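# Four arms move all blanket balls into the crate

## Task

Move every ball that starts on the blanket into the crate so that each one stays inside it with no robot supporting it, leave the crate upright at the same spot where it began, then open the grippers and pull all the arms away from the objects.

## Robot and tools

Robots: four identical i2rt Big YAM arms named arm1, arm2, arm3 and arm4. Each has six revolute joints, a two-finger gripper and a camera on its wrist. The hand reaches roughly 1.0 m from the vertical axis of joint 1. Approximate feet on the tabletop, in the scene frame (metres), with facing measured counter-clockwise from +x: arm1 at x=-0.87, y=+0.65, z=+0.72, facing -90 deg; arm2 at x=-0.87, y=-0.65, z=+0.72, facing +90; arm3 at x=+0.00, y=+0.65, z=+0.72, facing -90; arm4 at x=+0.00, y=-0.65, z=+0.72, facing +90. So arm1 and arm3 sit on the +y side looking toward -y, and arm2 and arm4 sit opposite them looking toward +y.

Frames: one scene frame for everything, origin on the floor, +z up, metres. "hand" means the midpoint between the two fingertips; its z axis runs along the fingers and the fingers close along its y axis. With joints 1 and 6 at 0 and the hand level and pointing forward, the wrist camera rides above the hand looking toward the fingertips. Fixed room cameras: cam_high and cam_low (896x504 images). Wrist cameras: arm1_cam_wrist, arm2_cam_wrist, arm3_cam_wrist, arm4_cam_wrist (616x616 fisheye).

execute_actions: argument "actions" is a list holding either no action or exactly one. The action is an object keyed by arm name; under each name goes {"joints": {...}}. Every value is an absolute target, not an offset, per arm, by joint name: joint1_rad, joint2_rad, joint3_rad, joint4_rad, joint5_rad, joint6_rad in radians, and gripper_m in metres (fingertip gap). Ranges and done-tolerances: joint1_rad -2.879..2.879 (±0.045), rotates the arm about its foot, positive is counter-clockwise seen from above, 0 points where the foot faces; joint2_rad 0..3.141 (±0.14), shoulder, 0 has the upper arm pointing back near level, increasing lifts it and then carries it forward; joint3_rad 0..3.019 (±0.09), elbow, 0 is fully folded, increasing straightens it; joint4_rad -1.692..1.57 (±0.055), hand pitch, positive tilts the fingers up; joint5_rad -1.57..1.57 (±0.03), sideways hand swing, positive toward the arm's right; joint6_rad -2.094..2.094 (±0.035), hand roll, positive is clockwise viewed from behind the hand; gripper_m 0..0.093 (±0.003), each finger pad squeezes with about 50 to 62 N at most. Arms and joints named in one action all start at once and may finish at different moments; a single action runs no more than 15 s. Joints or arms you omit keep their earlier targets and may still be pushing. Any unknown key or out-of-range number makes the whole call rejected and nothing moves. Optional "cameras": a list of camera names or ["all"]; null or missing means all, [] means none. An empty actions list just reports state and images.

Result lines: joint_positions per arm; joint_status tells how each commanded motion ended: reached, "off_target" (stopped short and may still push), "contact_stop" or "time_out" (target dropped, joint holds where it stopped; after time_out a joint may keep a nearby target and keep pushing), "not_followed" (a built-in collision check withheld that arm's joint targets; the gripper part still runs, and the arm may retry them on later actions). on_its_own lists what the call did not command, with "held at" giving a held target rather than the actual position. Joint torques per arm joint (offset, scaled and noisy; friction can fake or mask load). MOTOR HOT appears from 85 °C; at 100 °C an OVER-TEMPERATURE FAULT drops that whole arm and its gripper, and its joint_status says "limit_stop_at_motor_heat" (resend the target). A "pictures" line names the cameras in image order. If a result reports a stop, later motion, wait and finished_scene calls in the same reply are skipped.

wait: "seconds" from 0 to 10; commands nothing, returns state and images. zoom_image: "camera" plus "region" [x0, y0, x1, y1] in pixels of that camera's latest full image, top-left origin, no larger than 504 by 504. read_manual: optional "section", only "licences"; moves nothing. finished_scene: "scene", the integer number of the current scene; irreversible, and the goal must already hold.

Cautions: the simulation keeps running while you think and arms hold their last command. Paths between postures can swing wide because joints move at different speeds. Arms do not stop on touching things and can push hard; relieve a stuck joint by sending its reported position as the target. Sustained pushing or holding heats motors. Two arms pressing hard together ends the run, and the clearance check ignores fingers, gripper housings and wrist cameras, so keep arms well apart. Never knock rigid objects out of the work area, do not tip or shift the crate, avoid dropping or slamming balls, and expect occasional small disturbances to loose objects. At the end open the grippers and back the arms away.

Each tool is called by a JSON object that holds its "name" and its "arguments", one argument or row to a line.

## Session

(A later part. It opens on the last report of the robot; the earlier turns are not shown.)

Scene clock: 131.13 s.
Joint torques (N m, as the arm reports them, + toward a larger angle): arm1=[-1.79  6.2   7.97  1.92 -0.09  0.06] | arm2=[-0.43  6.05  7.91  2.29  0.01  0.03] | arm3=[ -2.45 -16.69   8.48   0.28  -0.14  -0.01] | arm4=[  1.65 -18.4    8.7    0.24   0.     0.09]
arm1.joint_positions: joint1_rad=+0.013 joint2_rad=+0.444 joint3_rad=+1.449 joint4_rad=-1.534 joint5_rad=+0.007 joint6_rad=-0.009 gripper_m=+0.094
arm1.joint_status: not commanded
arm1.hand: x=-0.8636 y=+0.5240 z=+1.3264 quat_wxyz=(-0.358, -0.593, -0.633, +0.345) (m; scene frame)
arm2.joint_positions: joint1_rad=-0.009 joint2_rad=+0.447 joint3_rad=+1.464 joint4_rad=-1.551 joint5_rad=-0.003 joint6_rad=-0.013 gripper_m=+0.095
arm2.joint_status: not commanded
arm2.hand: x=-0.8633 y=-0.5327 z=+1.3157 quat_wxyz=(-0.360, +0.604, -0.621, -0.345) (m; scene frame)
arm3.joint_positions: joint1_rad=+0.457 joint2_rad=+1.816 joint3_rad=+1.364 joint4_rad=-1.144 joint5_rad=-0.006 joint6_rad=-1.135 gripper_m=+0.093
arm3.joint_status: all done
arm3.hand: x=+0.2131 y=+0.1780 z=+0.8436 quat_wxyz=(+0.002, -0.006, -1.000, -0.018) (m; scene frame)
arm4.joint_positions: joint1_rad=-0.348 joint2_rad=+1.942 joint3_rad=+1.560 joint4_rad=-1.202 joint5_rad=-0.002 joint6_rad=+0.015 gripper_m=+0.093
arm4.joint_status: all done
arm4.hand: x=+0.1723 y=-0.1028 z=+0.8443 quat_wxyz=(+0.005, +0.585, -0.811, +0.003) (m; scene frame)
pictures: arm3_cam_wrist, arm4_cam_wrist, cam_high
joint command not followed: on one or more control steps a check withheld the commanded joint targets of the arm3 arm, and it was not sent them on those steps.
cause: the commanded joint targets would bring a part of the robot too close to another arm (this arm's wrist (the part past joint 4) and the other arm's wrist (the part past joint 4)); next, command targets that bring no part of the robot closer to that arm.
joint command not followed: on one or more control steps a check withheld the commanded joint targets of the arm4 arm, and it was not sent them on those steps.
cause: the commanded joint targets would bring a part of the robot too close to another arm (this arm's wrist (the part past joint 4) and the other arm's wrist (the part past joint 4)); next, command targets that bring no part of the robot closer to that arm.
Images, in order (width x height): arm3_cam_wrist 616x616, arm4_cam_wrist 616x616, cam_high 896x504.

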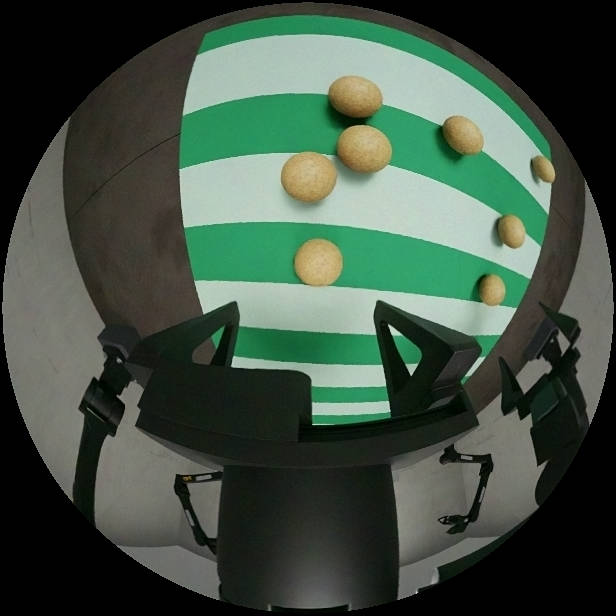

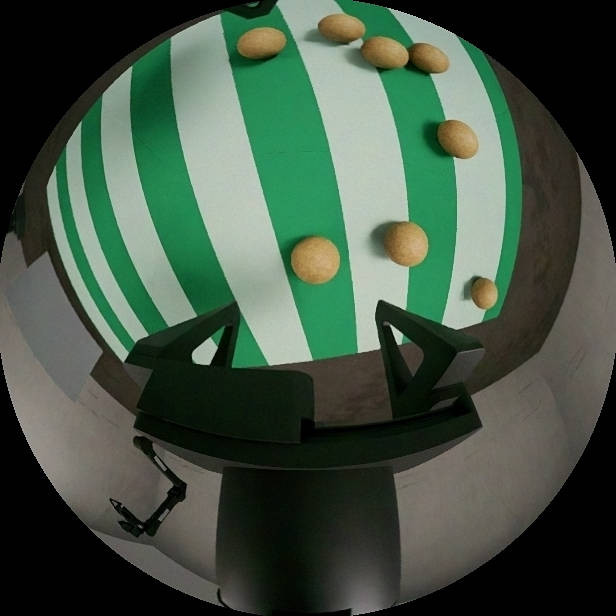

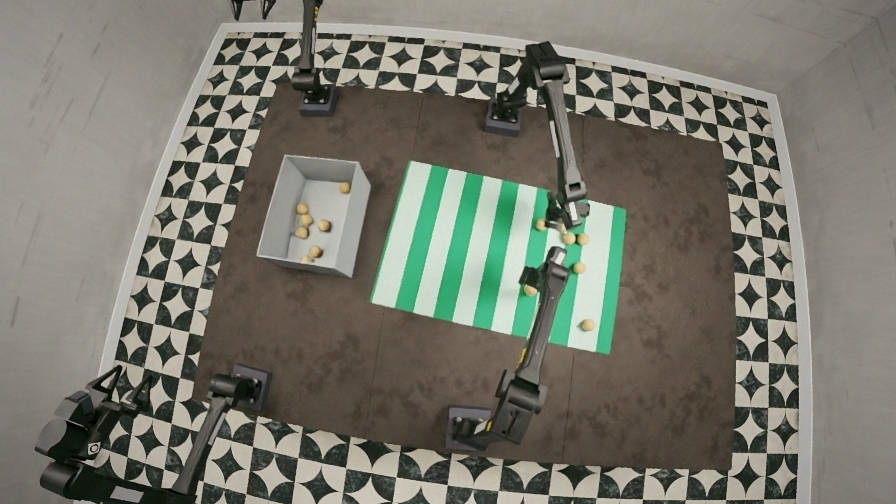

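{"name": "execute_actions", "arguments": {
  "actions": [
    {"arm3":{"joints":{"joint1_rad":0.43,"joint2_rad":1.945,"joint3_rad":1.295,"joint4_rad":-0.913}},"arm4":{"joints":{"joint1_rad":-0.37,"joint2_rad":2.04,"joint3_rad":1.475,"joint4_rad":-0.98}}}
  ],
  "cameras": []
}}

{"name": "execute_actions", "arguments": {
  "actions": [
    {"arm3":{"joints":{"gripper_m":0.035}},"arm4":{"joints":{"gripper_m":0.035}}}
  ],
  "cameras": []
}}

{"name": "execute_actions", "arguments": {
  "actions": [
    {"arm3":{"joints":{"joint2_rad":1.5,"joint4_rad":-1.3}},"arm4":{"joints":{"joint1_rad":0.78,"joint2_rad":1.5,"joint3_rad":1.8,"joint4_rad":-1.5}}}
  ],
  "cameras": []
}}

{"name": "execute_actions", "arguments": {
  "actions": [
    {"arm3":{"joints":{"joint1_rad":-0.88,"joint3_rad":1.75,"joint6_rad":0}},"arm4":{"joints":{"joint2_rad":2.23,"joint3_rad":2.35,"joint4_rad":-0.78}}}
  ],
  "cameras": []
}}

{"name": "execute_actions", "arguments": {
  "actions": [
    {"arm3":{"joints":{"joint2_rad":2.08,"joint3_rad":2.12,"joint4_rad":-0.8}},"arm4":{"joints":{"gripper_m":0.093}}}
  ],
  "cameras": []
}}

{"name": "execute_actions", "arguments": {
  "actions": [
    {"arm3":{"joints":{"gripper_m":0.093}},"arm4":{"joints":{"joint2_rad":1.65,"joint3_rad":1.75,"joint4_rad":-1.3}}}
  ],
  "cameras": []
}}

{"name": "execute_actions", "arguments": {
  "actions": [
    {"arm3":{"joints":{"joint2_rad":1.55,"joint3_rad":1.65,"joint4_rad":-1.35}},"arm4":{"joints":{"joint1_rad":-0.81,"joint2_rad":1.98,"joint3_rad":1.68,"joint4_rad":-1.24}}}
  ],
  "cameras": []
}}

{"name": "execute_actions", "arguments": {
  "actions": [
    {"arm3":{"joints":{"joint1_rad":0.59,"joint2_rad":1.89,"joint3_rad":1.51,"joint4_rad":-1.185}}}
  ],
  "cameras": ["arm3_cam_wrist","arm4_cam_wrist","cam_high"]
}}

Scene clock: 146.30 s.
Joint torques (N m, as the arm reports them, + toward a larger angle): arm1=[-1.61  6.06  8.    2.04  0.    0.05] | arm2=[-0.42  6.11  7.91  2.28  0.02  0.03] | arm3=[ -2.55 -17.11   6.99   0.49  -0.14  -0.01] | arm4=[  1.64 -18.48   7.52   0.69   0.     0.08]
arm1.joint_positions: joint1_rad=+0.013 joint2_rad=+0.444 joint3_rad=+1.449 joint4_rad=-1.534 joint5_rad=+0.007 joint6_rad=-0.009 gripper_m=+0.094
arm1.joint_status: not commanded
arm1.hand: x=-0.8636 y=+0.5240 z=+1.3264 quat_wxyz=(-0.358, -0.593, -0.633, +0.345) (m; scene frame)
arm2.joint_positions: joint1_rad=-0.009 joint2_rad=+0.447 joint3_rad=+1.464 joint4_rad=-1.551 joint5_rad=-0.003 joint6_rad=-0.013 gripper_m=+0.095
arm2.joint_status: not commanded
arm2.hand: x=-0.8633 y=-0.5327 z=+1.3157 quat_wxyz=(-0.360, +0.604, -0.621, -0.345) (m; scene frame)
arm3.joint_positions: joint1_rad=+0.443 joint2_rad=+1.964 joint3_rad=+1.290 joint4_rad=-0.922 joint5_rad=-0.006 joint6_rad=-1.135 gripper_m=+0.093
arm3.joint_status: all done
arm3.hand: x=+0.2080 y=+0.1719 z=+0.7447 quat_wxyz=(+0.002, -0.013, -1.000, -0.019) (m; scene frame)
arm4.joint_positions: joint1_rad=-0.358 joint2_rad=+2.058 joint3_rad=+1.462 joint4_rad=-0.993 joint5_rad=-0.002 joint6_rad=+0.015 gripper_m=+0.093
arm4.joint_status: all done
arm4.hand: x=+0.1766 y=-0.1072 z=+0.7467 quat_wxyz=(+0.007, +0.581, -0.814, +0.004) (m; scene frame)
pictures: none
No camera images: the call's "cameras" was empty. Leave "cameras" out to get every camera's image.

Scene clock: 146.93 s.
Joint torques (N m, as the arm reports them, + toward a larger angle): arm1=[-1.67  5.9   8.01  2.08 -0.05  0.05] | arm2=[-0.44  6.12  7.9   2.3   0.01  0.03] | arm3=[ -2.51 -17.48   6.97   0.48  -0.14   0.  ] | arm4=[  1.26 -18.88   7.45   0.65   0.02   0.1 ]
arm1.joint_positions: joint1_rad=+0.013 joint2_rad=+0.444 joint3_rad=+1.449 joint4_rad=-1.534 joint5_rad=+0.007 joint6_rad=-0.009 gripper_m=+0.094
arm1.joint_status: not commanded
arm1.hand: x=-0.8636 y=+0.5240 z=+1.3264 quat_wxyz=(-0.358, -0.593, -0.633, +0.345) (m; scene frame)
arm2.joint_positions: joint1_rad=-0.009 joint2_rad=+0.447 joint3_rad=+1.464 joint4_rad=-1.551 joint5_rad=-0.003 joint6_rad=-0.013 gripper_m=+0.095
arm2.joint_status: not commanded
arm2.hand: x=-0.8633 y=-0.5327 z=+1.3157 quat_wxyz=(-0.360, +0.604, -0.621, -0.345) (m; scene frame)
arm3.joint_positions: joint1_rad=+0.443 joint2_rad=+1.964 joint3_rad=+1.290 joint4_rad=-0.922 joint5_rad=-0.006 joint6_rad=-1.135 gripper_m=+0.047
arm3.joint_status: gripper_m off_target (ended at +0.047, target +0.035)
arm3.hand: x=+0.2080 y=+0.1719 z=+0.7447 quat_wxyz=(+0.002, -0.013, -1.000, -0.019) (m; scene frame)
arm4.joint_positions: joint1_rad=-0.358 joint2_rad=+2.058 joint3_rad=+1.462 joint4_rad=-0.993 joint5_rad=-0.002 joint6_rad=+0.015 gripper_m=+0.048
arm4.joint_status: gripper_m off_target (ended at +0.048, target +0.035)
arm4.hand: x=+0.1766 y=-0.1072 z=+0.7467 quat_wxyz=(+0.007, +0.581, -0.814, +0.004) (m; scene frame)
pictures: none
No camera images: the call's "cameras" was empty. Leave "cameras" out to get every camera's image.

Scene clock: 148.63 s.
Joint torques (N m, as the arm reports them, + toward a larger angle): arm1=[-1.94  6.01  7.95  2.12 -0.08  0.05] | arm2=[-0.41  6.12  7.9   2.29  0.02  0.03] | arm3=[ -2.61 -10.3    8.84   0.02  -0.14   0.  ] | arm4=[  1.99 -12.32   8.91   0.36   0.24   0.09]
arm1.joint_positions: joint1_rad=+0.013 joint2_rad=+0.444 joint3_rad=+1.449 joint4_rad=-1.534 joint5_rad=+0.007 joint6_rad=-0.009 gripper_m=+0.094
arm1.joint_status: not commanded
arm1.hand: x=-0.8636 y=+0.5240 z=+1.3264 quat_wxyz=(-0.358, -0.593, -0.633, +0.345) (m; scene frame)
arm2.joint_positions: joint1_rad=-0.009 joint2_rad=+0.447 joint3_rad=+1.464 joint4_rad=-1.551 joint5_rad=-0.003 joint6_rad=-0.013 gripper_m=+0.095
arm2.joint_status: not commanded
arm2.hand: x=-0.8633 y=-0.5327 z=+1.3157 quat_wxyz=(-0.360, +0.604, -0.621, -0.345) (m; scene frame)
arm3.joint_positions: joint1_rad=+0.443 joint2_rad=+1.496 joint3_rad=+1.290 joint4_rad=-1.293 joint5_rad=-0.006 joint6_rad=-1.136 gripper_m=+0.047
arm3.joint_status: all done
arm3.hand: x=+0.1806 y=+0.2327 z=+0.9654 quat_wxyz=(-0.018, -0.013, -0.999, +0.026) (m; scene frame)
arm4.joint_positions: joint1_rad=+0.781 joint2_rad=+1.512 joint3_rad=+1.788 joint4_rad=-1.489 joint5_rad=-0.007 joint6_rad=+0.015 gripper_m=+0.048
arm4.joint_status: all done
arm4.hand: x=-0.3832 y=-0.2974 z=+1.1595 quat_wxyz=(-0.061, +0.914, -0.365, -0.168) (m; scene frame)
pictures: none
No camera images: the call's "cameras" was empty. Leave "cameras" out to get every camera's image.

Scene clock: 150.57 s.
Joint torques (N m, as the arm reports them, + toward a larger angle): arm1=[-1.57  6.31  7.98  2.02 -0.05  0.08] | arm2=[-0.41  6.11  7.91  2.29  0.02  0.03] | arm3=[ -1.66 -13.42  12.95   0.91  -0.11   0.25] | arm4=[  1.88 -23.71  12.46   2.14   0.25   0.09]
arm1.joint_positions: joint1_rad=+0.013 joint2_rad=+0.444 joint3_rad=+1.449 joint4_rad=-1.534 joint5_rad=+0.007 joint6_rad=-0.009 gripper_m=+0.094
arm1.joint_status: not commanded
arm1.hand: x=-0.8636 y=+0.5240 z=+1.3264 quat_wxyz=(-0.358, -0.593, -0.633, +0.345) (m; scene frame)
arm2.joint_positions: joint1_rad=-0.009 joint2_rad=+0.447 joint3_rad=+1.464 joint4_rad=-1.551 joint5_rad=-0.003 joint6_rad=-0.013 gripper_m=+0.095
arm2.joint_status: not commanded
arm2.hand: x=-0.8633 y=-0.5327 z=+1.3157 quat_wxyz=(-0.360, +0.604, -0.621, -0.345) (m; scene frame)
arm3.joint_positions: joint1_rad=-0.879 joint2_rad=+1.515 joint3_rad=+1.703 joint4_rad=-1.298 joint5_rad=-0.005 joint6_rad=-0.016 gripper_m=+0.047
arm3.joint_status: all done
arm3.hand: x=-0.4375 y=+0.3074 z=+1.1397 quat_wxyz=(-0.069, -0.919, -0.323, +0.214) (m; scene frame)
arm4.joint_positions: joint1_rad=+0.781 joint2_rad=+2.246 joint3_rad=+2.295 joint4_rad=-0.800 joint5_rad=-0.007 joint6_rad=+0.015 gripper_m=+0.048
arm4.joint_status: all done
arm4.hand: x=-0.6416 y=-0.0583 z=+1.0077 quat_wxyz=(-0.140, +0.852, -0.339, -0.374) (m; scene frame)
pictures: none
No camera images: the call's "cameras" was empty. Leave "cameras" out to get every camera's image.

Scene clock: 152.23 s.
Joint torques (N m, as the arm reports them, + toward a larger angle): arm1=[-1.57  6.28  7.94  2.02 -0.05  0.04] | arm2=[-0.42  6.06  7.9   2.3   0.02  0.03] | arm3=[ -1.97 -22.84  13.8    1.95  -0.11   0.25] | arm4=[  2.13 -23.89  12.46   2.12   0.24   0.06]
arm1.joint_positions: joint1_rad=+0.013 joint2_rad=+0.444 joint3_rad=+1.449 joint4_rad=-1.534 joint5_rad=+0.007 joint6_rad=-0.009 gripper_m=+0.094
arm1.joint_status: not commanded
arm1.hand: x=-0.8636 y=+0.5240 z=+1.3264 quat_wxyz=(-0.358, -0.593, -0.633, +0.345) (m; scene frame)
arm2.joint_positions: joint1_rad=-0.009 joint2_rad=+0.447 joint3_rad=+1.464 joint4_rad=-1.551 joint5_rad=-0.003 joint6_rad=-0.013 gripper_m=+0.095
arm2.joint_status: not commanded
arm2.hand: x=-0.8633 y=-0.5327 z=+1.3157 quat_wxyz=(-0.360, +0.604, -0.621, -0.345) (m; scene frame)
arm3.joint_positions: joint1_rad=-0.879 joint2_rad=+2.096 joint3_rad=+2.067 joint4_rad=-0.815 joint5_rad=-0.005 joint6_rad=-0.015 gripper_m=+0.047
arm3.joint_status: all done
arm3.hand: x=-0.6452 y=+0.1484 z=+1.0035 quat_wxyz=(-0.109, -0.883, -0.311, +0.335) (m; scene frame)
arm4.joint_positions: joint1_rad=+0.781 joint2_rad=+2.246 joint3_rad=+2.295 joint4_rad=-0.800 joint5_rad=-0.007 joint6_rad=+0.015 gripper_m=+0.093
arm4.joint_status: all done
arm4.hand: x=-0.6416 y=-0.0583 z=+1.0077 quat_wxyz=(-0.140, +0.852, -0.339, -0.374) (m; scene frame)
pictures: none
No camera images: the call's "cameras" was empty. Leave "cameras" out to get every camera's image.

Scene clock: 153.83 s.
Joint torques (N m, as the arm reports them, + toward a larger angle): arm1=[-1.73  5.75  7.96  2.03 -0.07  0.05] | arm2=[-0.43  6.09  7.9   2.29  0.01  0.03] | arm3=[ -1.96 -22.73  13.86   1.94  -0.11   0.25] | arm4=[  2.05 -13.55   8.85   0.43   0.25   0.08]
arm1.joint_positions: joint1_rad=+0.013 joint2_rad=+0.444 joint3_rad=+1.449 joint4_rad=-1.534 joint5_rad=+0.007 joint6_rad=-0.009 gripper_m=+0.094
arm1.joint_status: not commanded
arm1.hand: x=-0.8636 y=+0.5240 z=+1.3264 quat_wxyz=(-0.358, -0.593, -0.633, +0.345) (m; scene frame)
arm2.joint_positions: joint1_rad=-0.009 joint2_rad=+0.447 joint3_rad=+1.464 joint4_rad=-1.551 joint5_rad=-0.003 joint6_rad=-0.013 gripper_m=+0.095
arm2.joint_status: not commanded
arm2.hand: x=-0.8633 y=-0.5327 z=+1.3157 quat_wxyz=(-0.360, +0.604, -0.621, -0.345) (m; scene frame)
arm3.joint_positions: joint1_rad=-0.879 joint2_rad=+2.096 joint3_rad=+2.067 joint4_rad=-0.815 joint5_rad=-0.005 joint6_rad=-0.015 gripper_m=+0.093
arm3.joint_status: all done
arm3.hand: x=-0.6452 y=+0.1484 z=+1.0035 quat_wxyz=(-0.110, -0.883, -0.311, +0.335) (m; scene frame)
arm4.joint_positions: joint1_rad=+0.781 joint2_rad=+1.649 joint3_rad=+1.743 joint4_rad=-1.289 joint5_rad=-0.007 joint6_rad=+0.015 gripper_m=+0.093
arm4.joint_status: all done
arm4.hand: x=-0.4337 y=-0.2506 z=+1.0827 quat_wxyz=(-0.064, +0.912, -0.364, -0.176) (m; scene frame)
pictures: none
No camera images: the call's "cameras" was empty. Leave "cameras" out to get every camera's image.

Scene clock: 155.67 s.
Joint torques (N m, as the arm reports them, + toward a larger angle): arm1=[-1.62  6.22  8.03  2.01 -0.05  0.02] | arm2=[-0.42  6.1   7.91  2.3   0.02  0.03] | arm3=[ -1.89 -12.02   8.78   0.54  -0.11   0.25] | arm4=[  2.69 -19.05   8.66   0.16   0.06   0.06]
arm1.joint_positions: joint1_rad=+0.013 joint2_rad=+0.444 joint3_rad=+1.449 joint4_rad=-1.534 joint5_rad=+0.007 joint6_rad=-0.009 gripper_m=+0.094
arm1.joint_status: not commanded
arm1.hand: x=-0.8636 y=+0.5240 z=+1.3264 quat_wxyz=(-0.358, -0.593, -0.633, +0.345) (m; scene frame)
arm2.joint_positions: joint1_rad=-0.009 joint2_rad=+0.447 joint3_rad=+1.464 joint4_rad=-1.551 joint5_rad=-0.003 joint6_rad=-0.013 gripper_m=+0.095
arm2.joint_status: not commanded
arm2.hand: x=-0.8633 y=-0.5327 z=+1.3157 quat_wxyz=(-0.360, +0.604, -0.621, -0.345) (m; scene frame)
arm3.joint_positions: joint1_rad=-0.879 joint2_rad=+1.546 joint3_rad=+1.655 joint4_rad=-1.343 joint5_rad=-0.005 joint6_rad=-0.015 gripper_m=+0.093
arm3.joint_status: all done
arm3.hand: x=-0.4280 y=+0.3152 z=+1.0963 quat_wxyz=(-0.050, -0.931, -0.327, +0.156) (m; scene frame)
arm4.joint_positions: joint1_rad=-0.815 joint2_rad=+1.998 joint3_rad=+1.664 joint4_rad=-1.239 joint5_rad=-0.003 joint6_rad=+0.015 gripper_m=+0.093
arm4.joint_status: all done
arm4.hand: x=+0.4188 y=-0.2193 z=+0.8489 quat_wxyz=(+0.002, +0.382, -0.924, -0.001) (m; scene frame)
pictures: none
No camera images: the call's "cameras" was empty. Leave "cameras" out to get every camera's image.

Scene clock: 157.40 s.
Joint torques (N m, as the arm reports them, + toward a larger angle): arm1=[-1.41  5.94  7.93  2.22 -0.07  0.06] | arm2=[-0.42  6.1   7.9   2.29  0.01  0.03] | arm3=[ -1.27 -18.36   8.46   0.08  -0.02   0.23] | arm4=[  2.62 -19.29   8.58   0.1    0.06   0.07]
arm1.joint_positions: joint1_rad=+0.013 joint2_rad=+0.444 joint3_rad=+1.449 joint4_rad=-1.534 joint5_rad=+0.007 joint6_rad=-0.009 gripper_m=+0.094
arm1.joint_status: not commanded
arm1.hand: x=-0.8636 y=+0.5240 z=+1.3264 quat_wxyz=(-0.358, -0.593, -0.633, +0.345) (m; scene frame)
arm2.joint_positions: joint1_rad=-0.009 joint2_rad=+0.447 joint3_rad=+1.464 joint4_rad=-1.551 joint5_rad=-0.003 joint6_rad=-0.013 gripper_m=+0.095
arm2.joint_status: not commanded
arm2.hand: x=-0.8633 y=-0.5327 z=+1.3157 quat_wxyz=(-0.360, +0.604, -0.621, -0.345) (m; scene frame)
arm3.joint_positions: joint1_rad=+0.591 joint2_rad=+1.911 joint3_rad=+1.502 joint4_rad=-1.182 joint5_rad=-0.007 joint6_rad=-0.013 gripper_m=+0.093
arm3.joint_status: all done
arm3.hand: x=+0.2953 y=+0.1761 z=+0.8423 quat_wxyz=(+0.010, -0.480, -0.877, -0.013) (m; scene frame)
arm4.joint_positions: joint1_rad=-0.815 joint2_rad=+1.998 joint3_rad=+1.664 joint4_rad=-1.239 joint5_rad=-0.003 joint6_rad=+0.015 gripper_m=+0.093
arm4.joint_status: not commanded
arm4.hand: x=+0.4188 y=-0.2193 z=+0.8489 quat_wxyz=(+0.002, +0.382, -0.924, -0.001) (m; scene frame)
pictures: arm3_cam_wrist, arm4_cam_wrist, cam_high
Images, in order (width x height): arm3_cam_wrist 616x616, arm4_cam_wrist 616x616, cam_high 896x504.

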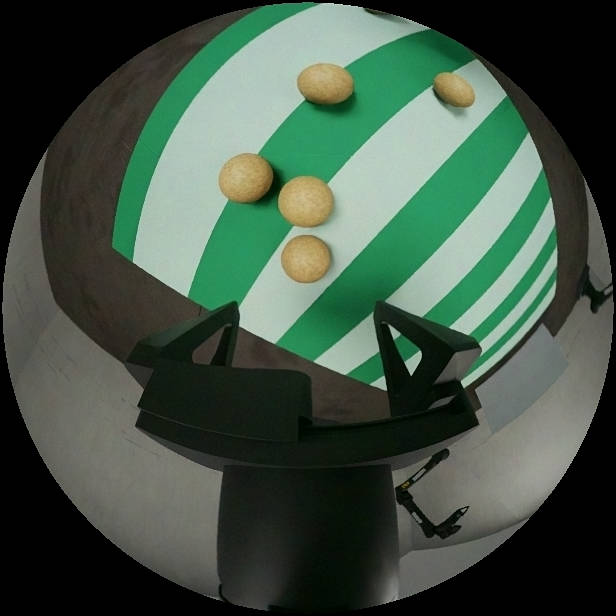

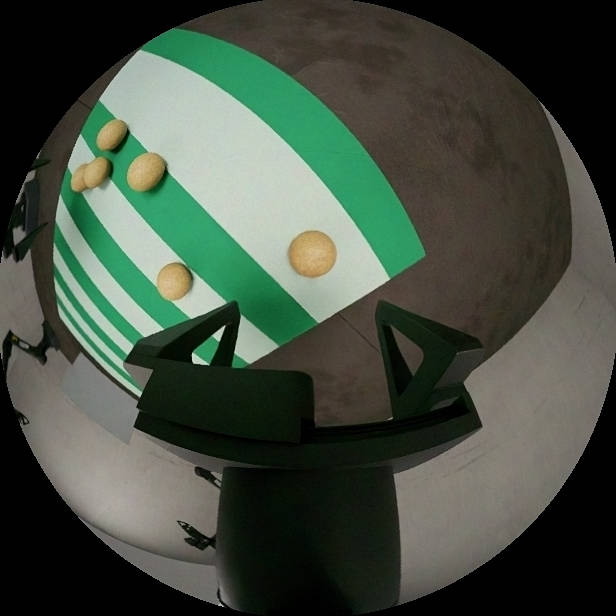

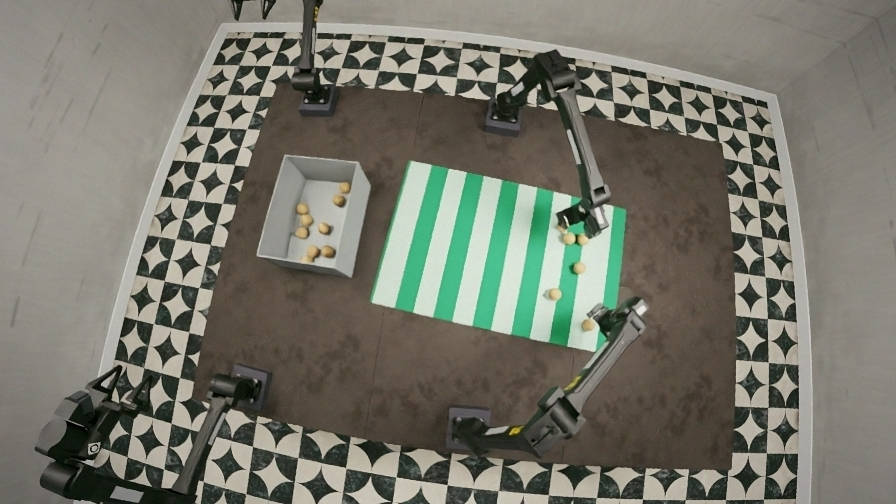

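{"name": "execute_actions", "arguments": {
  "actions": [
    {"arm3":{"joints":{"joint2_rad":2.015,"joint3_rad":1.412,"joint4_rad":-0.96}},"arm4":{"joints":{"joint2_rad":2.11,"joint3_rad":1.6,"joint4_rad":-1.032}}}
  ],
  "cameras": []
}}

{"name": "execute_actions", "arguments": {
  "actions": [
    {"arm3":{"joints":{"gripper_m":0.035}},"arm4":{"joints":{"gripper_m":0.035}}}
  ],
  "cameras": []
}}

{"name": "execute_actions", "arguments": {
  "actions": [
    {"arm3":{"joints":{"joint1_rad":-0.8,"joint2_rad":1.5,"joint3_rad":1.7,"joint4_rad":-1.4}},"arm4":{"joints":{"joint2_rad":1.6,"joint3_rad":1.9,"joint4_rad":-1.5}}}
  ],
  "cameras": []
}}

{"name": "execute_actions", "arguments": {
  "actions": [
    {"arm3":{"joints":{"joint1_rad":-0.88,"joint2_rad":2.08,"joint3_rad":2.12,"joint4_rad":-0.8}},"arm4":{"joints":{"joint1_rad":0.78}}}
  ],
  "cameras": []
}}

{"name": "execute_actions", "arguments": {
  "actions": [
    {"arm3":{"joints":{"gripper_m":0.093}},"arm4":{"joints":{"joint2_rad":2.23,"joint3_rad":2.35,"joint4_rad":-0.78}}}
  ],
  "cameras": []
}}

{"name": "execute_actions", "arguments": {
  "actions": [
    {"arm3":{"joints":{"joint2_rad":1.55,"joint3_rad":1.85,"joint4_rad":-1.45}},"arm4":{"joints":{"gripper_m":0.093}}}
  ],
  "cameras": []
}}

{"name": "execute_actions", "arguments": {
  "actions": [
    {"arm3":{"joints":{"joint1_rad":0.675,"joint6_rad":-1.1}},"arm4":{"joints":{"joint2_rad":1.6,"joint3_rad":1.72,"joint4_rad":-1.3}}}
  ],
  "cameras": []
}}

{"name": "execute_actions", "arguments": {
  "actions": [
    {"arm3":{"joints":{"joint2_rad":2.1,"joint4_rad":-1.31}},"arm4":{"joints":{"joint1_rad":-0.525,"joint2_rad":1.98,"joint3_rad":1.68,"joint4_rad":-1.24,"joint6_rad":-1.0}}}
  ],
  "cameras": ["arm3_cam_wrist","arm4_cam_wrist","cam_high"]
}}

Scene clock: 176.00 s.
Joint torques (N m, as the arm reports them, + toward a larger angle): arm1=[-1.44  5.94  7.89  2.1  -0.08  0.06] | arm2=[-0.43  6.11  7.91  2.29  0.01  0.03] | arm3=[ -1.61 -18.65   7.29   0.55  -0.04   0.23] | arm4=[  2.48 -20.1    7.78   0.64   0.06   0.07]
arm1.joint_positions: joint1_rad=+0.013 joint2_rad=+0.444 joint3_rad=+1.449 joint4_rad=-1.534 joint5_rad=+0.007 joint6_rad=-0.009 gripper_m=+0.094
arm1.joint_status: not commanded
arm1.hand: x=-0.8636 y=+0.5240 z=+1.3264 quat_wxyz=(-0.358, -0.593, -0.633, +0.345) (m; scene frame)
arm2.joint_positions: joint1_rad=-0.009 joint2_rad=+0.447 joint3_rad=+1.464 joint4_rad=-1.551 joint5_rad=-0.003 joint6_rad=-0.013 gripper_m=+0.095
arm2.joint_status: not commanded
arm2.hand: x=-0.8633 y=-0.5327 z=+1.3157 quat_wxyz=(-0.360, +0.604, -0.621, -0.345) (m; scene frame)
arm3.joint_positions: joint1_rad=+0.591 joint2_rad=+2.034 joint3_rad=+1.407 joint4_rad=-0.969 joint5_rad=-0.007 joint6_rad=-0.013 gripper_m=+0.093
arm3.joint_status: all done
arm3.hand: x=+0.2936 y=+0.1799 z=+0.7440 quat_wxyz=(+0.012, -0.480, -0.877, -0.014) (m; scene frame)
arm4.joint_positions: joint1_rad=-0.815 joint2_rad=+2.128 joint3_rad=+1.586 joint4_rad=-1.045 joint5_rad=-0.003 joint6_rad=+0.015 gripper_m=+0.093
arm4.joint_status: all done
arm4.hand: x=+0.4203 y=-0.2176 z=+0.7467 quat_wxyz=(+0.008, +0.382, -0.924, +0.001) (m; scene frame)
pictures: none
No camera images: the call's "cameras" was empty. Leave "cameras" out to get every camera's image.

Scene clock: 176.63 s.
Joint torques (N m, as the arm reports them, + toward a larger angle): arm1=[-1.4   5.7   7.98  2.04 -0.07  0.06] | arm2=[-0.44  6.08  7.91  2.3   0.02  0.03] | arm3=[ -1.67 -18.64   7.28   0.54  -0.04   0.23] | arm4=[  2.5  -20.06   7.82   0.69   0.05   0.1 ]
arm1.joint_positions: joint1_rad=+0.013 joint2_rad=+0.444 joint3_rad=+1.449 joint4_rad=-1.534 joint5_rad=+0.007 joint6_rad=-0.009 gripper_m=+0.094
arm1.joint_status: not commanded
arm1.hand: x=-0.8636 y=+0.5240 z=+1.3264 quat_wxyz=(-0.358, -0.593, -0.633, +0.345) (m; scene frame)
arm2.joint_positions: joint1_rad=-0.009 joint2_rad=+0.447 joint3_rad=+1.464 joint4_rad=-1.551 joint5_rad=-0.003 joint6_rad=-0.013 gripper_m=+0.095
arm2.joint_status: not commanded
arm2.hand: x=-0.8633 y=-0.5327 z=+1.3157 quat_wxyz=(-0.360, +0.604, -0.621, -0.345) (m; scene frame)
arm3.joint_positions: joint1_rad=+0.591 joint2_rad=+2.034 joint3_rad=+1.407 joint4_rad=-0.969 joint5_rad=-0.007 joint6_rad=-0.013 gripper_m=+0.047
arm3.joint_status: gripper_m off_target (ended at +0.047, target +0.035)
arm3.hand: x=+0.2936 y=+0.1799 z=+0.7440 quat_wxyz=(+0.012, -0.480, -0.877, -0.014) (m; scene frame)
arm4.joint_positions: joint1_rad=-0.815 joint2_rad=+2.128 joint3_rad=+1.586 joint4_rad=-1.045 joint5_rad=-0.003 joint6_rad=+0.015 gripper_m=+0.048
arm4.joint_status: gripper_m off_target (ended at +0.048, target +0.035)
arm4.hand: x=+0.4203 y=-0.2176 z=+0.7467 quat_wxyz=(+0.008, +0.382, -0.924, +0.001) (m; scene frame)
pictures: none
No camera images: the call's "cameras" was empty. Leave "cameras" out to get every camera's image.

Scene clock: 178.53 s.
Joint torques (N m, as the arm reports them, + toward a larger angle): arm1=[-1.13  5.71  8.02  2.05 -0.08  0.09] | arm2=[-0.42  6.08  7.91  2.29  0.02  0.03] | arm3=[ -1.45 -12.77   9.62   0.57  -0.14   0.23] | arm4=[  2.43 -14.22   9.27   0.33   0.06   0.06]
arm1.joint_positions: joint1_rad=+0.013 joint2_rad=+0.444 joint3_rad=+1.449 joint4_rad=-1.534 joint5_rad=+0.007 joint6_rad=-0.009 gripper_m=+0.094
arm1.joint_status: not commanded
arm1.hand: x=-0.8636 y=+0.5240 z=+1.3264 quat_wxyz=(-0.358, -0.593, -0.633, +0.345) (m; scene frame)
arm2.joint_positions: joint1_rad=-0.009 joint2_rad=+0.447 joint3_rad=+1.464 joint4_rad=-1.551 joint5_rad=-0.003 joint6_rad=-0.013 gripper_m=+0.095
arm2.joint_status: not commanded
arm2.hand: x=-0.8633 y=-0.5327 z=+1.3157 quat_wxyz=(-0.360, +0.604, -0.621, -0.345) (m; scene frame)
arm3.joint_positions: joint1_rad=-0.805 joint2_rad=+1.511 joint3_rad=+1.694 joint4_rad=-1.393 joint5_rad=-0.004 joint6_rad=-0.012 gripper_m=+0.047
arm3.joint_status: all done
arm3.hand: x=-0.3937 y=+0.2921 z=+1.1282 quat_wxyz=(-0.060, -0.917, -0.359, +0.165) (m; scene frame)
arm4.joint_positions: joint1_rad=-0.815 joint2_rad=+1.617 joint3_rad=+1.882 joint4_rad=-1.489 joint5_rad=-0.003 joint6_rad=+0.015 gripper_m=+0.048
arm4.joint_status: all done
arm4.hand: x=+0.3897 y=-0.2495 z=+1.1480 quat_wxyz=(-0.158, +0.376, -0.910, -0.070) (m; scene frame)
pictures: none
No camera images: the call's "cameras" was empty. Leave "cameras" out to get every camera's image.

Scene clock: 180.43 s.
Joint torques (N m, as the arm reports them, + toward a larger angle): arm1=[-1.35  6.56  8.04  2.03 -0.02  0.08] | arm2=[-0.41  6.08  7.91  2.29  0.01  0.03] | arm3=[ -1.88 -23.53  15.08   1.91  -0.13   0.23] | arm4=[  2.18 -14.43   9.32   0.38   0.08   0.07]
arm1.joint_positions: joint1_rad=+0.013 joint2_rad=+0.444 joint3_rad=+1.449 joint4_rad=-1.534 joint5_rad=+0.007 joint6_rad=-0.009 gripper_m=+0.094
arm1.joint_status: not commanded
arm1.hand: x=-0.8636 y=+0.5240 z=+1.3264 quat_wxyz=(-0.358, -0.593, -0.633, +0.345) (m; scene frame)
arm2.joint_positions: joint1_rad=-0.009 joint2_rad=+0.447 joint3_rad=+1.464 joint4_rad=-1.551 joint5_rad=-0.003 joint6_rad=-0.013 gripper_m=+0.095
arm2.joint_status: not commanded
arm2.hand: x=-0.8633 y=-0.5327 z=+1.3157 quat_wxyz=(-0.360, +0.604, -0.621, -0.345) (m; scene frame)
arm3.joint_positions: joint1_rad=-0.878 joint2_rad=+2.102 joint3_rad=+2.049 joint4_rad=-0.815 joint5_rad=-0.004 joint6_rad=-0.012 gripper_m=+0.047
arm3.joint_status: all done
arm3.hand: x=-0.6426 y=+0.1503 z=+0.9894 quat_wxyz=(-0.106, -0.887, -0.311, +0.324) (m; scene frame)
arm4.joint_positions: joint1_rad=+0.784 joint2_rad=+1.617 joint3_rad=+1.882 joint4_rad=-1.489 joint5_rad=-0.004 joint6_rad=+0.015 gripper_m=+0.048
arm4.joint_status: all done
arm4.hand: x=-0.4120 y=-0.2722 z=+1.1478 quat_wxyz=(-0.060, +0.915, -0.364, -0.162) (m; scene frame)
pictures: none
No camera images: the call's "cameras" was empty. Leave "cameras" out to get every camera's image.

Scene clock: 182.20 s.
Joint torques (N m, as the arm reports them, + toward a larger angle): arm1=[-1.7   5.83  7.95  1.97 -0.05  0.03] | arm2=[-0.43  6.09  7.9   2.3   0.01  0.03] | arm3=[ -2.   -23.37  15.16   1.93  -0.13   0.23] | arm4=[  1.7  -23.51  12.42   2.17   0.08   0.08]
arm1.joint_positions: joint1_rad=+0.013 joint2_rad=+0.444 joint3_rad=+1.449 joint4_rad=-1.534 joint5_rad=+0.007 joint6_rad=-0.009 gripper_m=+0.094
arm1.joint_status: not commanded
arm1.hand: x=-0.8636 y=+0.5240 z=+1.3264 quat_wxyz=(-0.358, -0.593, -0.633, +0.345) (m; scene frame)
arm2.joint_positions: joint1_rad=-0.009 joint2_rad=+0.447 joint3_rad=+1.464 joint4_rad=-1.551 joint5_rad=-0.003 joint6_rad=-0.013 gripper_m=+0.095
arm2.joint_status: not commanded
arm2.hand: x=-0.8633 y=-0.5327 z=+1.3157 quat_wxyz=(-0.360, +0.604, -0.621, -0.345) (m; scene frame)
arm3.joint_positions: joint1_rad=-0.878 joint2_rad=+2.102 joint3_rad=+2.049 joint4_rad=-0.815 joint5_rad=-0.004 joint6_rad=-0.012 gripper_m=+0.093
arm3.joint_status: all done
arm3.hand: x=-0.6426 y=+0.1503 z=+0.9894 quat_wxyz=(-0.106, -0.887, -0.311, +0.324) (m; scene frame)
arm4.joint_positions: joint1_rad=+0.784 joint2_rad=+2.243 joint3_rad=+2.296 joint4_rad=-0.799 joint5_rad=-0.004 joint6_rad=+0.015 gripper_m=+0.048
arm4.joint_status: all done
arm4.hand: x=-0.6428 y=-0.0599 z=+1.0114 quat_wxyz=(-0.142, +0.851, -0.338, -0.375) (m; scene frame)
pictures: none
No camera images: the call's "cameras" was empty. Leave "cameras" out to get every camera's image.

Scene clock: 183.83 s.
Joint torques (N m, as the arm reports them, + toward a larger angle): arm1=[-1.5   5.51  7.91  2.05 -0.07  0.08] | arm2=[-0.42  6.08  7.91  2.29  0.01  0.03] | arm3=[ -1.91 -12.95   8.65   0.67  -0.13   0.23] | arm4=[  1.8  -23.44  12.39   2.09   0.1    0.08]
arm1.joint_positions: joint1_rad=+0.013 joint2_rad=+0.444 joint3_rad=+1.449 joint4_rad=-1.534 joint5_rad=+0.007 joint6_rad=-0.009 gripper_m=+0.094
arm1.joint_status: not commanded
arm1.hand: x=-0.8636 y=+0.5240 z=+1.3264 quat_wxyz=(-0.358, -0.593, -0.633, +0.345) (m; scene frame)
arm2.joint_positions: joint1_rad=-0.009 joint2_rad=+0.447 joint3_rad=+1.464 joint4_rad=-1.551 joint5_rad=-0.003 joint6_rad=-0.013 gripper_m=+0.095
arm2.joint_status: not commanded
arm2.hand: x=-0.8633 y=-0.5327 z=+1.3157 quat_wxyz=(-0.360, +0.604, -0.621, -0.345) (m; scene frame)
arm3.joint_positions: joint1_rad=-0.878 joint2_rad=+1.557 joint3_rad=+1.855 joint4_rad=-1.443 joint5_rad=-0.004 joint6_rad=-0.012 gripper_m=+0.093
arm3.joint_status: all done
arm3.hand: x=-0.4359 y=+0.3081 z=+1.1746 quat_wxyz=(-0.064, -0.923, -0.323, +0.198) (m; scene frame)
arm4.joint_positions: joint1_rad=+0.784 joint2_rad=+2.243 joint3_rad=+2.296 joint4_rad=-0.799 joint5_rad=-0.004 joint6_rad=+0.015 gripper_m=+0.093
arm4.joint_status: all done
arm4.hand: x=-0.6428 y=-0.0599 z=+1.0114 quat_wxyz=(-0.142, +0.851, -0.338, -0.375) (m; scene frame)
pictures: none
No camera images: the call's "cameras" was empty. Leave "cameras" out to get every camera's image.

Scene clock: 185.73 s.
Joint torques (N m, as the arm reports them, + toward a larger angle): arm1=[-1.88  6.11  7.85  1.95 -0.04  0.07] | arm2=[-0.44  6.11  7.91  2.3   0.01  0.03] | arm3=[ -1.37 -13.28   8.57   0.61  -0.14   0.02] | arm4=[  1.6  -13.49   8.78   0.41   0.1    0.06]
arm1.joint_positions: joint1_rad=+0.013 joint2_rad=+0.444 joint3_rad=+1.449 joint4_rad=-1.534 joint5_rad=+0.007 joint6_rad=-0.009 gripper_m=+0.094
arm1.joint_status: not commanded
arm1.hand: x=-0.8636 y=+0.5240 z=+1.3264 quat_wxyz=(-0.358, -0.593, -0.633, +0.345) (m; scene frame)
arm2.joint_positions: joint1_rad=-0.009 joint2_rad=+0.447 joint3_rad=+1.464 joint4_rad=-1.551 joint5_rad=-0.003 joint6_rad=-0.013 gripper_m=+0.095
arm2.joint_status: not commanded
arm2.hand: x=-0.8633 y=-0.5327 z=+1.3157 quat_wxyz=(-0.360, +0.604, -0.621, -0.345) (m; scene frame)
arm3.joint_positions: joint1_rad=+0.676 joint2_rad=+1.561 joint3_rad=+1.855 joint4_rad=-1.443 joint5_rad=-0.006 joint6_rad=-1.085 gripper_m=+0.093
arm3.joint_status: all done
arm3.hand: x=+0.3310 y=+0.2034 z=+1.1712 quat_wxyz=(-0.115, +0.076, -0.976, +0.170) (m; scene frame)
arm4.joint_positions: joint1_rad=+0.784 joint2_rad=+1.600 joint3_rad=+1.713 joint4_rad=-1.289 joint5_rad=-0.004 joint6_rad=+0.015 gripper_m=+0.093
arm4.joint_status: all done
arm4.hand: x=-0.4235 y=-0.2615 z=+1.0962 quat_wxyz=(-0.069, +0.911, -0.363, -0.184) (m; scene frame)
pictures: none
No camera images: the call's "cameras" was empty. Leave "cameras" out to get every camera's image.

Scene clock: 187.63 s.
Joint torques (N m, as the arm reports them, + toward a larger angle): arm1=[-1.92  6.04  7.93  2.11 -0.07  0.03] | arm2=[-0.42  6.11  7.9   2.29  0.02  0.03] | arm3=[ -1.59 -20.79   9.91   0.26  -0.15  -0.01] | arm4=[  3.11 -18.66   8.6    0.17  -0.06  -0.11]
arm1.joint_positions: joint1_rad=+0.013 joint2_rad=+0.444 joint3_rad=+1.449 joint4_rad=-1.534 joint5_rad=+0.007 joint6_rad=-0.009 gripper_m=+0.094
arm1.joint_status: not commanded
arm1.hand: x=-0.8636 y=+0.5240 z=+1.3264 quat_wxyz=(-0.358, -0.593, -0.633, +0.345) (m; scene frame)
arm2.joint_positions: joint1_rad=-0.009 joint2_rad=+0.447 joint3_rad=+1.464 joint4_rad=-1.551 joint5_rad=-0.003 joint6_rad=-0.013 gripper_m=+0.095
arm2.joint_status: not commanded
arm2.hand: x=-0.8633 y=-0.5327 z=+1.3157 quat_wxyz=(-0.360, +0.604, -0.621, -0.345) (m; scene frame)
arm3.joint_positions: joint1_rad=+0.676 joint2_rad=+2.110 joint3_rad=+1.828 joint4_rad=-1.314 joint5_rad=-0.006 joint6_rad=-1.085 gripper_m=+0.093
arm3.joint_status: all done
arm3.hand: x=+0.3806 y=+0.1407 z=+0.8427 quat_wxyz=(+0.004, +0.078, -0.997, -0.018) (m; scene frame)
arm4.joint_positions: joint1_rad=-0.537 joint2_rad=+1.990 joint3_rad=+1.664 joint4_rad=-1.240 joint5_rad=-0.003 joint6_rad=-0.985 gripper_m=+0.093
arm4.joint_status: all done
arm4.hand: x=+0.2845 y=-0.1209 z=+0.8540 quat_wxyz=(-0.003, +0.858, -0.514, -0.002) (m; scene frame)
pictures: arm3_cam_wrist, arm4_cam_wrist, cam_high
Images, in order (width x height): arm3_cam_wrist 616x616, arm4_cam_wrist 616x616, cam_high 896x504.

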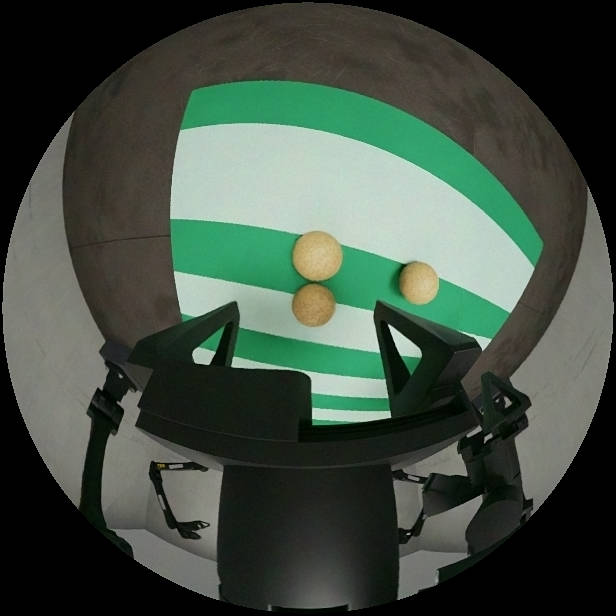

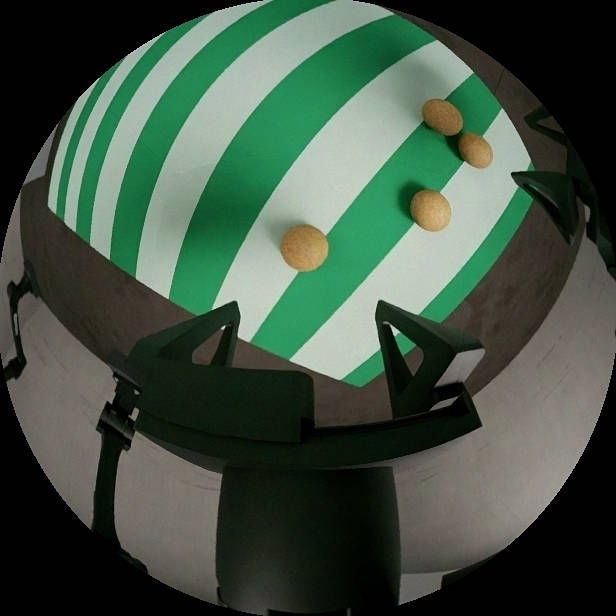

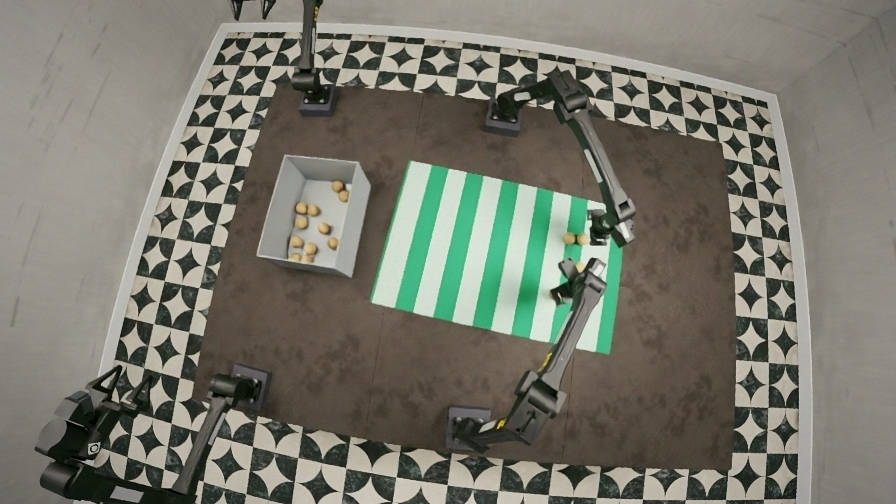

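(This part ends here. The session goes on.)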